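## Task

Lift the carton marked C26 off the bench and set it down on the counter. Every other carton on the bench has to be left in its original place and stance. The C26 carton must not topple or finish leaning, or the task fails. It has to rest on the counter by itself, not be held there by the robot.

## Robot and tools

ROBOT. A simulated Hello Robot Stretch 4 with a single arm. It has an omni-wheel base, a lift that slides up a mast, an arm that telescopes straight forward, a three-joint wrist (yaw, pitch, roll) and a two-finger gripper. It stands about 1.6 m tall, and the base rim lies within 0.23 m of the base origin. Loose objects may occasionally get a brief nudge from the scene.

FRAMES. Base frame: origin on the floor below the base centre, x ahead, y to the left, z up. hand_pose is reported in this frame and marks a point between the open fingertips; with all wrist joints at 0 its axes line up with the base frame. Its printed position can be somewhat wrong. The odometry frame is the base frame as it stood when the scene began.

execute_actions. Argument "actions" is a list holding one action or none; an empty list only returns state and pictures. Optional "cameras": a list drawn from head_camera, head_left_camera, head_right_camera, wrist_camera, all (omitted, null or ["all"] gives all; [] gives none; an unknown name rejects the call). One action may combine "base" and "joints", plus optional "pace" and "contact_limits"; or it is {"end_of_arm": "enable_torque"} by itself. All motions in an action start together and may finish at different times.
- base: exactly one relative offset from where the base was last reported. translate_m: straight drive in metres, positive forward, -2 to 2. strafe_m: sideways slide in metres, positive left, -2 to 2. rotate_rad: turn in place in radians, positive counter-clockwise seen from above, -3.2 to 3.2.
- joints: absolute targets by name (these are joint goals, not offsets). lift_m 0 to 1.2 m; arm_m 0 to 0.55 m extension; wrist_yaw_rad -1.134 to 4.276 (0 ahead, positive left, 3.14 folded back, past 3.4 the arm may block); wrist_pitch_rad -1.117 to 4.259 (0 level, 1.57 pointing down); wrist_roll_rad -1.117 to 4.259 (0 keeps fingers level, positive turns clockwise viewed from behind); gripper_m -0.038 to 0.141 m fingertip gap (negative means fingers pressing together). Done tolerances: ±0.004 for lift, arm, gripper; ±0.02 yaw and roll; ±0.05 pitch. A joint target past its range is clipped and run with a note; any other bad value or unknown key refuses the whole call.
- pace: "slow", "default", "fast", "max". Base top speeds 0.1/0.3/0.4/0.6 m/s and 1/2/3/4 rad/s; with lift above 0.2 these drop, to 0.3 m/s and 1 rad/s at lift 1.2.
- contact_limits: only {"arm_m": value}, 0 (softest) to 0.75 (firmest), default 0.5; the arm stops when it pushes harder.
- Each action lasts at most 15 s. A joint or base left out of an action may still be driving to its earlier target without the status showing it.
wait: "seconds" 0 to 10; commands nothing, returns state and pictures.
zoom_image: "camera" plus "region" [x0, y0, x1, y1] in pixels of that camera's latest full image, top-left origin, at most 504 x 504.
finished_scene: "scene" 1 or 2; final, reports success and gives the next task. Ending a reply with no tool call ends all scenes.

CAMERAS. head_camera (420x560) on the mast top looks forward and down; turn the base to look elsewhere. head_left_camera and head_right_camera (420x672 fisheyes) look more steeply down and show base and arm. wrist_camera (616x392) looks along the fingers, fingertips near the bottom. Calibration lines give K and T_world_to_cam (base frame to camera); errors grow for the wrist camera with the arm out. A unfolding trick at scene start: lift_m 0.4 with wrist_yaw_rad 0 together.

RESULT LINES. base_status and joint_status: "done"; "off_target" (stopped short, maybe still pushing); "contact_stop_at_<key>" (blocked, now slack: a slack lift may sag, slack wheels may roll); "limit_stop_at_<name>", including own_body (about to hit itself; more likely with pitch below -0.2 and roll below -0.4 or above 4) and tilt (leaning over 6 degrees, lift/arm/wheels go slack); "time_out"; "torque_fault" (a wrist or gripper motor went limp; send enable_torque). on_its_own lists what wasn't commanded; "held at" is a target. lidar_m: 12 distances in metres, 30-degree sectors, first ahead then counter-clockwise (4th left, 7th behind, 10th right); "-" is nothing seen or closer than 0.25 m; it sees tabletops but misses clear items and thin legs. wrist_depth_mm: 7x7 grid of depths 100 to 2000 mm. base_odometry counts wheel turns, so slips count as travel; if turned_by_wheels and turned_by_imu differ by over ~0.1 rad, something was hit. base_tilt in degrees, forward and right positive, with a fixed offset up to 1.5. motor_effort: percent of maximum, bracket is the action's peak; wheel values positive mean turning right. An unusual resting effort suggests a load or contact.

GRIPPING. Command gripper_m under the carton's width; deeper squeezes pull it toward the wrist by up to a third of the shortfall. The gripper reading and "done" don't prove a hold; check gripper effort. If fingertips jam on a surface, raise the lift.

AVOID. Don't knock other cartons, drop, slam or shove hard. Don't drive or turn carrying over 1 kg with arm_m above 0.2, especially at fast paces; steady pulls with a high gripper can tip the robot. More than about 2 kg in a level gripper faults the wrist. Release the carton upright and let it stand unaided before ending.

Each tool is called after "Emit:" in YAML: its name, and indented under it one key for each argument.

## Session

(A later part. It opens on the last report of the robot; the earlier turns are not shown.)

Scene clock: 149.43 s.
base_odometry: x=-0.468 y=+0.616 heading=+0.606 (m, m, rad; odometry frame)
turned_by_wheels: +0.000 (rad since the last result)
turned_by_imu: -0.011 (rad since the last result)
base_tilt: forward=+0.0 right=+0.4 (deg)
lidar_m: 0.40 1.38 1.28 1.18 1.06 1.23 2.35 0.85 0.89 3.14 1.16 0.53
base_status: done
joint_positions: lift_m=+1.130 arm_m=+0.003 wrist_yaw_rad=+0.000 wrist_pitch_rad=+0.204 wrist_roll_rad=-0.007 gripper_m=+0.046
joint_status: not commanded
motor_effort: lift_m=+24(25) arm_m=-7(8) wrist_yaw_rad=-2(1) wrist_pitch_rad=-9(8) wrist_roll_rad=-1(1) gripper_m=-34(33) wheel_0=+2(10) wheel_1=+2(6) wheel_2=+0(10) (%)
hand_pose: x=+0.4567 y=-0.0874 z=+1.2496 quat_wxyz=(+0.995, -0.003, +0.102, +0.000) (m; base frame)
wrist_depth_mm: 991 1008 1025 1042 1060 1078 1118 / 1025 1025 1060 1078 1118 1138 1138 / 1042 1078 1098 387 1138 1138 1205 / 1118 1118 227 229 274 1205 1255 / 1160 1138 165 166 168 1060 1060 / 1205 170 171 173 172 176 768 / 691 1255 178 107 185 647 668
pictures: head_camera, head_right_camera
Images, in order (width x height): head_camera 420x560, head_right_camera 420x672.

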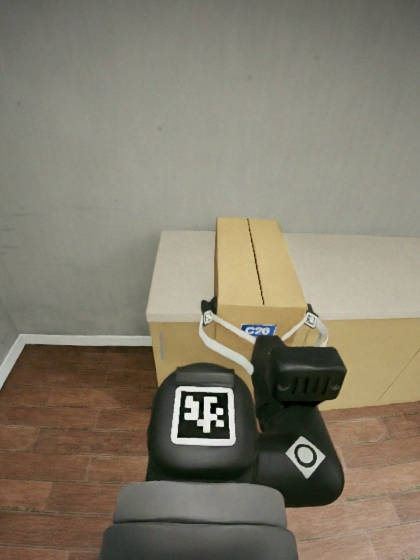

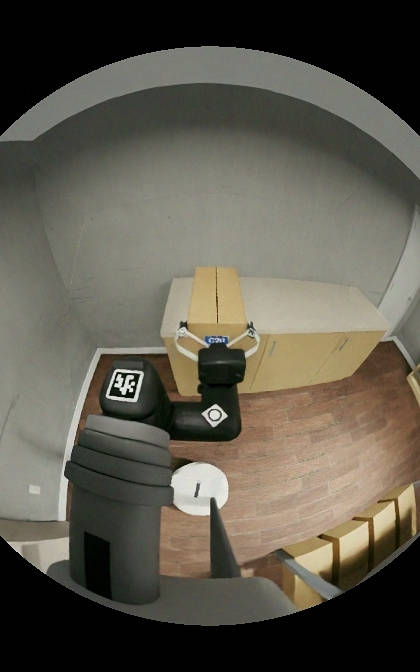

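Emit:
execute_actions:
  actions:
    - {"base":{"translate_m":0.17}}
  cameras: []

Emit:
execute_actions:
  actions:
    - {"base":{"strafe_m":-0.45}}
  cameras: ["head_camera","head_right_camera"]

Scene clock: 154.97 s.
base_odometry: x=-0.329 y=+0.712 heading=+0.607 (m, m, rad; odometry frame)
turned_by_wheels: +0.001 (rad since the last result)
turned_by_imu: -0.001 (rad since the last result)
base_tilt: forward=-0.1 right=+0.5 (deg)
lidar_m: 0.38 0.58 1.30 1.19 1.18 1.22 2.57 0.98 1.13 3.14 0.89 0.53
base_status: done
joint_positions: lift_m=+1.130 arm_m=+0.003 wrist_yaw_rad=+0.000 wrist_pitch_rad=+0.204 wrist_roll_rad=-0.007 gripper_m=+0.046
joint_status: not commanded
motor_effort: lift_m=+24(24) arm_m=-7(7) wrist_yaw_rad=+0(2) wrist_pitch_rad=-9(9) wrist_roll_rad=+0(2) gripper_m=-36(32) wheel_0=+4(9) wheel_1=+4(7) wheel_2=-1(12) (%)
hand_pose: x=+0.4567 y=-0.0874 z=+1.2496 quat_wxyz=(+0.995, -0.003, +0.102, +0.000) (m; base frame)
wrist_depth_mm: 831 866 878 904 917 917 931 / 866 866 904 904 931 946 976 / 904 917 931 387 960 991 1008 / 946 960 229 229 273 1042 1042 / 991 976 165 166 168 1042 1042 / 1008 170 171 172 172 176 759 / 597 676 178 107 185 621 634
pictures: none
No camera images: the call's "cameras" was empty. Leave "cameras" out to get every camera's image.

Scene clock: 157.80 s.
base_odometry: x=-0.072 y=+0.343 heading=+0.607 (m, m, rad; odometry frame)
turned_by_wheels: +0.000 (rad since the last result)
turned_by_imu: -0.001 (rad since the last result)
base_tilt: forward=+0.0 right=+0.5 (deg)
lidar_m: 0.40 0.61 0.80 1.63 1.55 1.84 0.80 0.81 1.07 2.68 0.95 0.52
base_status: done
joint_positions: lift_m=+1.130 arm_m=+0.003 wrist_yaw_rad=+0.000 wrist_pitch_rad=+0.204 wrist_roll_rad=-0.007 gripper_m=+0.046
joint_status: not commanded
motor_effort: lift_m=+23(24) arm_m=-7(7) wrist_yaw_rad=-3(2) wrist_pitch_rad=-9(10) wrist_roll_rad=+0(1) gripper_m=-33(35) wheel_0=+2(10) wheel_1=-1(9) wheel_2=+0(1) (%)
hand_pose: x=+0.4567 y=-0.0874 z=+1.2497 quat_wxyz=(+0.995, -0.003, +0.102, +0.000) (m; base frame)
wrist_depth_mm: 854 878 891 917 931 946 976 / 878 904 946 960 960 991 991 / 931 946 946 387 1008 1025 1060 / 960 991 228 228 273 1060 1078 / 991 991 165 166 168 1060 1060 / 759 170 171 172 172 176 759 / 373 609 178 107 185 615 627
pictures: head_camera, head_right_camera
Images, in order (width x height): head_camera 420x560, head_right_camera 420x672.

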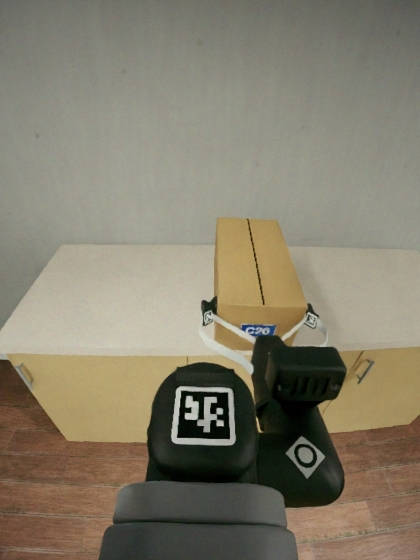

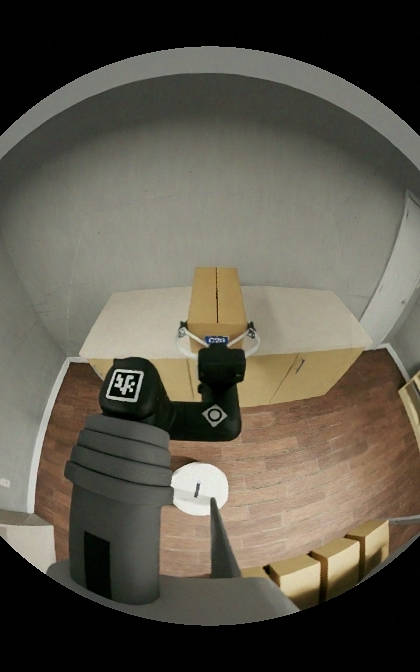

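Emit:
execute_actions:
  actions:
    - {"joints":{"arm_m":0.31,"wrist_pitch_rad":0.3},"pace":"slow"}
  cameras: []

Emit:
execute_actions:
  actions:
    - {"joints":{"lift_m":0.95},"pace":"slow"}
  cameras: ["head_camera","wrist_camera"]

Scene clock: 168.07 s.
base_odometry: x=-0.072 y=+0.343 heading=+0.607 (m, m, rad; odometry frame)
turned_by_wheels: +0.000 (rad since the last result)
turned_by_imu: -0.002 (rad since the last result)
base_tilt: forward=+0.0 right=+0.4 (deg)
lidar_m: 0.59 0.62 0.81 1.64 1.55 1.82 0.78 0.82 1.09 2.67 0.96 0.64
base_status: not commanded
joint_positions: lift_m=+1.130 arm_m=+0.309 wrist_yaw_rad=+0.000 wrist_pitch_rad=+0.303 wrist_roll_rad=-0.007 gripper_m=+0.046
joint_status: all done
motor_effort: lift_m=+23(23) arm_m=+8(5) wrist_yaw_rad=+0(2) wrist_pitch_rad=-6(6) wrist_roll_rad=+0(2) gripper_m=-34(35) wheel_0=+2(2) wheel_1=-1(1) wheel_2=+0(0) (%)
hand_pose: x=+0.7549 y=-0.0874 z=+1.2220 quat_wxyz=(+0.989, -0.003, +0.151, +0.001) (m; base frame)
wrist_depth_mm: 585 603 615 634 640 640 654 / 615 627 634 654 668 676 691 / 654 661 668 389 699 715 732 / 691 707 228 228 273 768 778 / 741 723 166 166 168 798 809 / 654 170 171 172 172 176 661 / 332 535 178 107 185 554 -
pictures: none
No camera images: the call's "cameras" was empty. Leave "cameras" out to get every camera's image.

Scene clock: 170.30 s.
base_odometry: x=-0.072 y=+0.343 heading=+0.607 (m, m, rad; odometry frame)
turned_by_wheels: +0.000 (rad since the last result)
turned_by_imu: -0.001 (rad since the last result)
base_tilt: forward=+0.0 right=+0.4 (deg)
lidar_m: 0.59 0.62 0.82 1.64 1.55 1.83 0.78 0.83 1.08 2.68 0.93 0.65
base_status: not commanded
joint_positions: lift_m=+0.950 arm_m=+0.309 wrist_yaw_rad=+0.000 wrist_pitch_rad=+0.303 wrist_roll_rad=-0.007 gripper_m=+0.046
joint_status: all done
motor_effort: lift_m=+17(20) arm_m=+7(7) wrist_yaw_rad=+0(1) wrist_pitch_rad=-7(7) wrist_roll_rad=-1(0) gripper_m=-33(34) wheel_0=+2(2) wheel_1=-1(1) wheel_2=+0(0) (%)
hand_pose: x=+0.7549 y=-0.0874 z=+1.0425 quat_wxyz=(+0.989, -0.003, +0.151, +0.001) (m; base frame)
wrist_depth_mm: 591 603 621 634 634 647 661 / 615 627 640 661 668 683 691 / 654 661 668 387 699 715 732 / 676 699 228 228 273 699 699 / 492 469 165 167 168 500 496 / 379 170 171 172 172 176 382 / 224 312 178 107 185 320 -
pictures: head_camera, wrist_camera
camera_calibration (this result's frames):
wrist_camera: T_world_to_cam=[[-0.0281787, -0.999584, 0.00616154, -0.0783115], [-0.327811, 0.00341768, -0.944737, 1.28207], [0.944323, -0.0286413, -0.327771, -0.148973], [0, 0, 0, 1]] pos_world=[0.558749, -0.0869274, 1.16287]
Images, in order (width x height): head_camera 420x560, wrist_camera 616x392.

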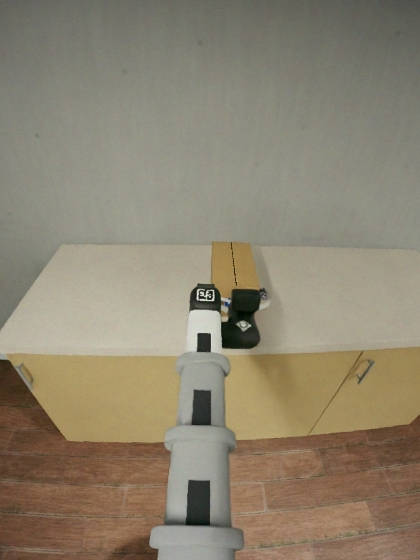

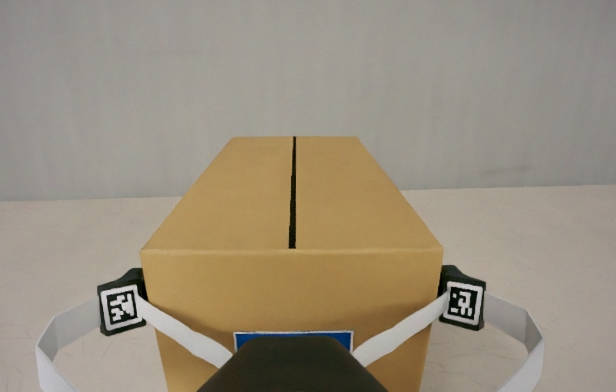

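Emit:
execute_actions:
  actions:
    - {"joints":{"lift_m":0.903},"pace":"slow"}
  cameras: ["wrist_camera"]

Scene clock: 175.40 s.
base_odometry: x=-0.072 y=+0.343 heading=+0.607 (m, m, rad; odometry frame)
turned_by_wheels: +0.000 (rad since the last result)
turned_by_imu: -0.001 (rad since the last result)
base_tilt: forward=+0.0 right=+0.5 (deg)
lidar_m: 0.59 0.61 0.82 1.64 1.56 1.85 0.79 0.82 1.08 2.67 0.95 0.65
base_status: not commanded
joint_positions: lift_m=+0.903 arm_m=+0.309 wrist_yaw_rad=+0.000 wrist_pitch_rad=+0.303 wrist_roll_rad=-0.007 gripper_m=+0.046
joint_status: all done
motor_effort: lift_m=+17(18) arm_m=+7(7) wrist_yaw_rad=-1(1) wrist_pitch_rad=-7(6) wrist_roll_rad=+1(0) gripper_m=-35(34) wheel_0=+2(2) wheel_1=-1(1) wheel_2=+0(0) (%)
hand_pose: x=+0.7549 y=-0.0874 z=+0.9955 quat_wxyz=(+0.989, -0.003, +0.151, +0.001) (m; base frame)
wrist_depth_mm: 585 603 615 634 640 640 654 / 615 627 640 654 661 676 691 / 647 654 668 384 699 715 732 / 564 564 227 229 272 564 569 / 399 382 165 166 167 407 402 / 309 170 171 172 172 176 310 / 195 254 177 107 185 260 -
pictures: wrist_camera
camera_calibration (this result's frames):
wrist_camera: T_world_to_cam=[[-0.0281788, -0.999584, 0.00616203, -0.0780224], [-0.327831, 0.00341785, -0.94473, 1.23768], [0.944316, -0.0286414, -0.327791, -0.164352], [0, 0, 0, 1]] pos_world=[0.558751, -0.0869274, 1.11588]
Images, in order (width x height): wrist_camera 616x392.

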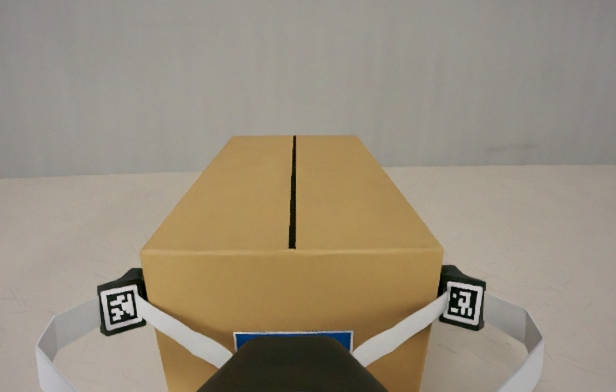

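Emit:
execute_actions:
  actions:
    - {"joints":{"lift_m":0.892},"pace":"slow"}
  cameras: ["wrist_camera"]

Scene clock: 180.73 s.
base_odometry: x=-0.072 y=+0.343 heading=+0.607 (m, m, rad; odometry frame)
turned_by_wheels: +0.000 (rad since the last result)
turned_by_imu: -0.001 (rad since the last result)
base_tilt: forward=-0.1 right=+0.4 (deg)
lidar_m: 0.59 0.62 0.81 1.64 1.53 1.85 0.78 0.82 1.09 2.68 0.94 0.66
base_status: not commanded
joint_positions: lift_m=+0.893 arm_m=+0.309 wrist_yaw_rad=-0.001 wrist_pitch_rad=+0.296 wrist_roll_rad=-0.007 gripper_m=+0.046
joint_status: all done
motor_effort: lift_m=+14(14) arm_m=+7(7) wrist_yaw_rad=+0(3) wrist_pitch_rad=+12(12) wrist_roll_rad=-2(2) gripper_m=-33(35) wheel_0=+2(2) wheel_1=-1(1) wheel_2=+0(0) (%)
hand_pose: x=+0.7554 y=-0.0876 z=+0.9865 quat_wxyz=(+0.989, -0.003, +0.148, +0.000) (m; base frame)
wrist_depth_mm: 591 603 609 634 640 640 654 / 615 634 640 661 676 683 691 / 647 661 668 373 707 715 732 / 559 559 224 224 245 564 564 / 392 370 165 166 167 399 397 / 300 168 171 173 172 176 306 / 243 248 178 107 185 254 -
pictures: wrist_camera
camera_calibration (this result's frames):
wrist_camera: T_world_to_cam=[[-0.0288661, -0.999565, 0.00597724, -0.0774289], [-0.321655, 0.00362696, -0.94685, 1.22687], [0.946417, -0.0292545, -0.32162, -0.175479], [0, 0, 0, 1]] pos_world=[0.558471, -0.0869786, 1.10569]
Images, in order (width x height): wrist_camera 616x392.

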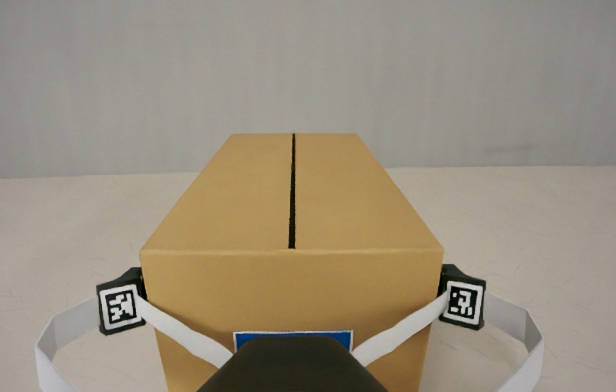

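Emit:
execute_actions:
  actions:
    - {"joints":{"gripper_m":0.141,"lift_m":0.897}}
  cameras: ["wrist_camera"]

Emit:
execute_actions:
  actions:
    - {"joints":{"arm_m":0.03}}
  cameras: ["wrist_camera","head_camera"]

Scene clock: 186.97 s.
base_odometry: x=-0.072 y=+0.343 heading=+0.607 (m, m, rad; odometry frame)
turned_by_wheels: +0.000 (rad since the last result)
turned_by_imu: -0.001 (rad since the last result)
base_tilt: forward=+0.0 right=+0.4 (deg)
lidar_m: 0.59 0.62 0.83 1.64 1.56 1.84 0.78 0.83 1.09 2.69 0.94 0.65
base_status: not commanded
joint_positions: lift_m=+0.897 arm_m=+0.309 wrist_yaw_rad=+0.000 wrist_pitch_rad=+0.302 wrist_roll_rad=-0.007 gripper_m=+0.141
joint_status: all done
motor_effort: lift_m=+21(23) arm_m=+7(7) wrist_yaw_rad=-2(2) wrist_pitch_rad=-3(19) wrist_roll_rad=-1(1) gripper_m=-1(27) wheel_0=+2(2) wheel_1=-1(1) wheel_2=+0(0) (%)
hand_pose: x=+0.7550 y=-0.0875 z=+0.9895 quat_wxyz=(+0.989, -0.003, +0.150, +0.000) (m; base frame)
wrist_depth_mm: 591 603 609 621 634 647 661 / 615 627 640 654 668 683 691 / 647 661 661 362 707 715 741 / 549 549 224 224 243 559 554 / 392 373 190 191 193 397 394 / 301 278 198 200 200 293 303 / 254 250 213 107 223 249 -
pictures: wrist_camera
camera_calibration (this result's frames):
wrist_camera: T_world_to_cam=[[-0.0284661, -0.999576, 0.0061239, -0.0778047], [-0.326556, 0.00350913, -0.945171, 1.2316], [0.944749, -0.0289051, -0.326517, -0.167995], [0, 0, 0, 1]] pos_world=[0.558684, -0.0869495, 1.1097]
Images, in order (width x height): wrist_camera 616x392.

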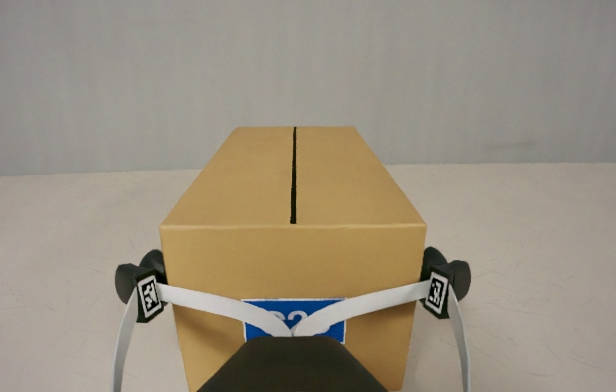

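Scene clock: 188.93 s.
base_odometry: x=-0.072 y=+0.343 heading=+0.607 (m, m, rad; odometry frame)
turned_by_wheels: +0.000 (rad since the last result)
turned_by_imu: +0.000 (rad since the last result)
base_tilt: forward=+0.1 right=+0.4 (deg)
lidar_m: 0.60 0.62 0.79 1.63 1.56 1.84 0.79 0.83 1.07 2.68 0.92 0.64
base_status: not commanded
joint_positions: lift_m=+0.897 arm_m=+0.031 wrist_yaw_rad=+0.000 wrist_pitch_rad=+0.302 wrist_roll_rad=-0.007 gripper_m=+0.141
joint_status: all done
motor_effort: lift_m=+21(21) arm_m=-7(12) wrist_yaw_rad=+0(1) wrist_pitch_rad=-5(5) wrist_roll_rad=+0(1) gripper_m=+1(3) wheel_0=+3(2) wheel_1=-1(1) wheel_2=+0(0) (%)
hand_pose: x=+0.4776 y=-0.0874 z=+0.9894 quat_wxyz=(+0.989, -0.003, +0.150, +0.000) (m; base frame)
wrist_depth_mm: 842 831 866 878 891 904 917 / 854 878 891 904 931 946 976 / 891 917 809 455 917 917 960 / 559 559 512 473 559 559 564 / 392 394 402 399 407 424 427 / 415 384 399 410 442 466 484 / 439 449 455 107 480 500 512
pictures: head_camera, wrist_camera
camera_calibration (this result's frames):
wrist_camera: T_world_to_cam=[[-0.0282067, -0.999583, 0.00613992, -0.0857695], [-0.327091, 0.00342545, -0.944987, 1.14094], [0.944572, -0.0286633, -0.327051, 0.0946423], [0, 0, 0, 1]] pos_world=[0.281375, -0.0869293, 1.10965]
Images, in order (width x height): head_camera 420x560, wrist_camera 616x392.

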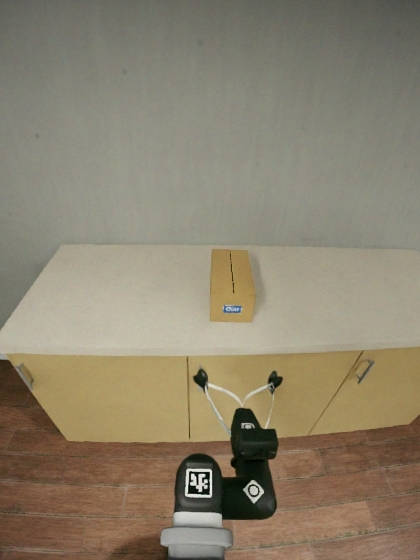

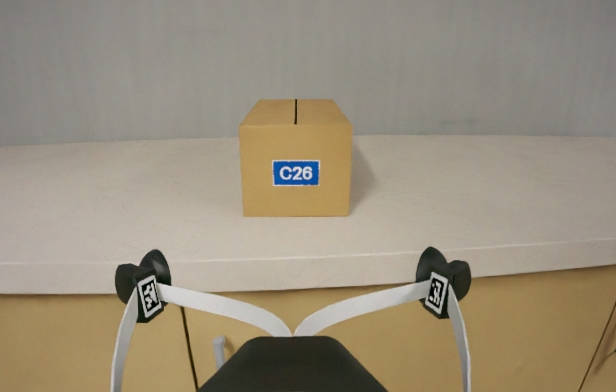

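Emit:
finished_scene:
  scene: 2

The scene is finished: the task was done.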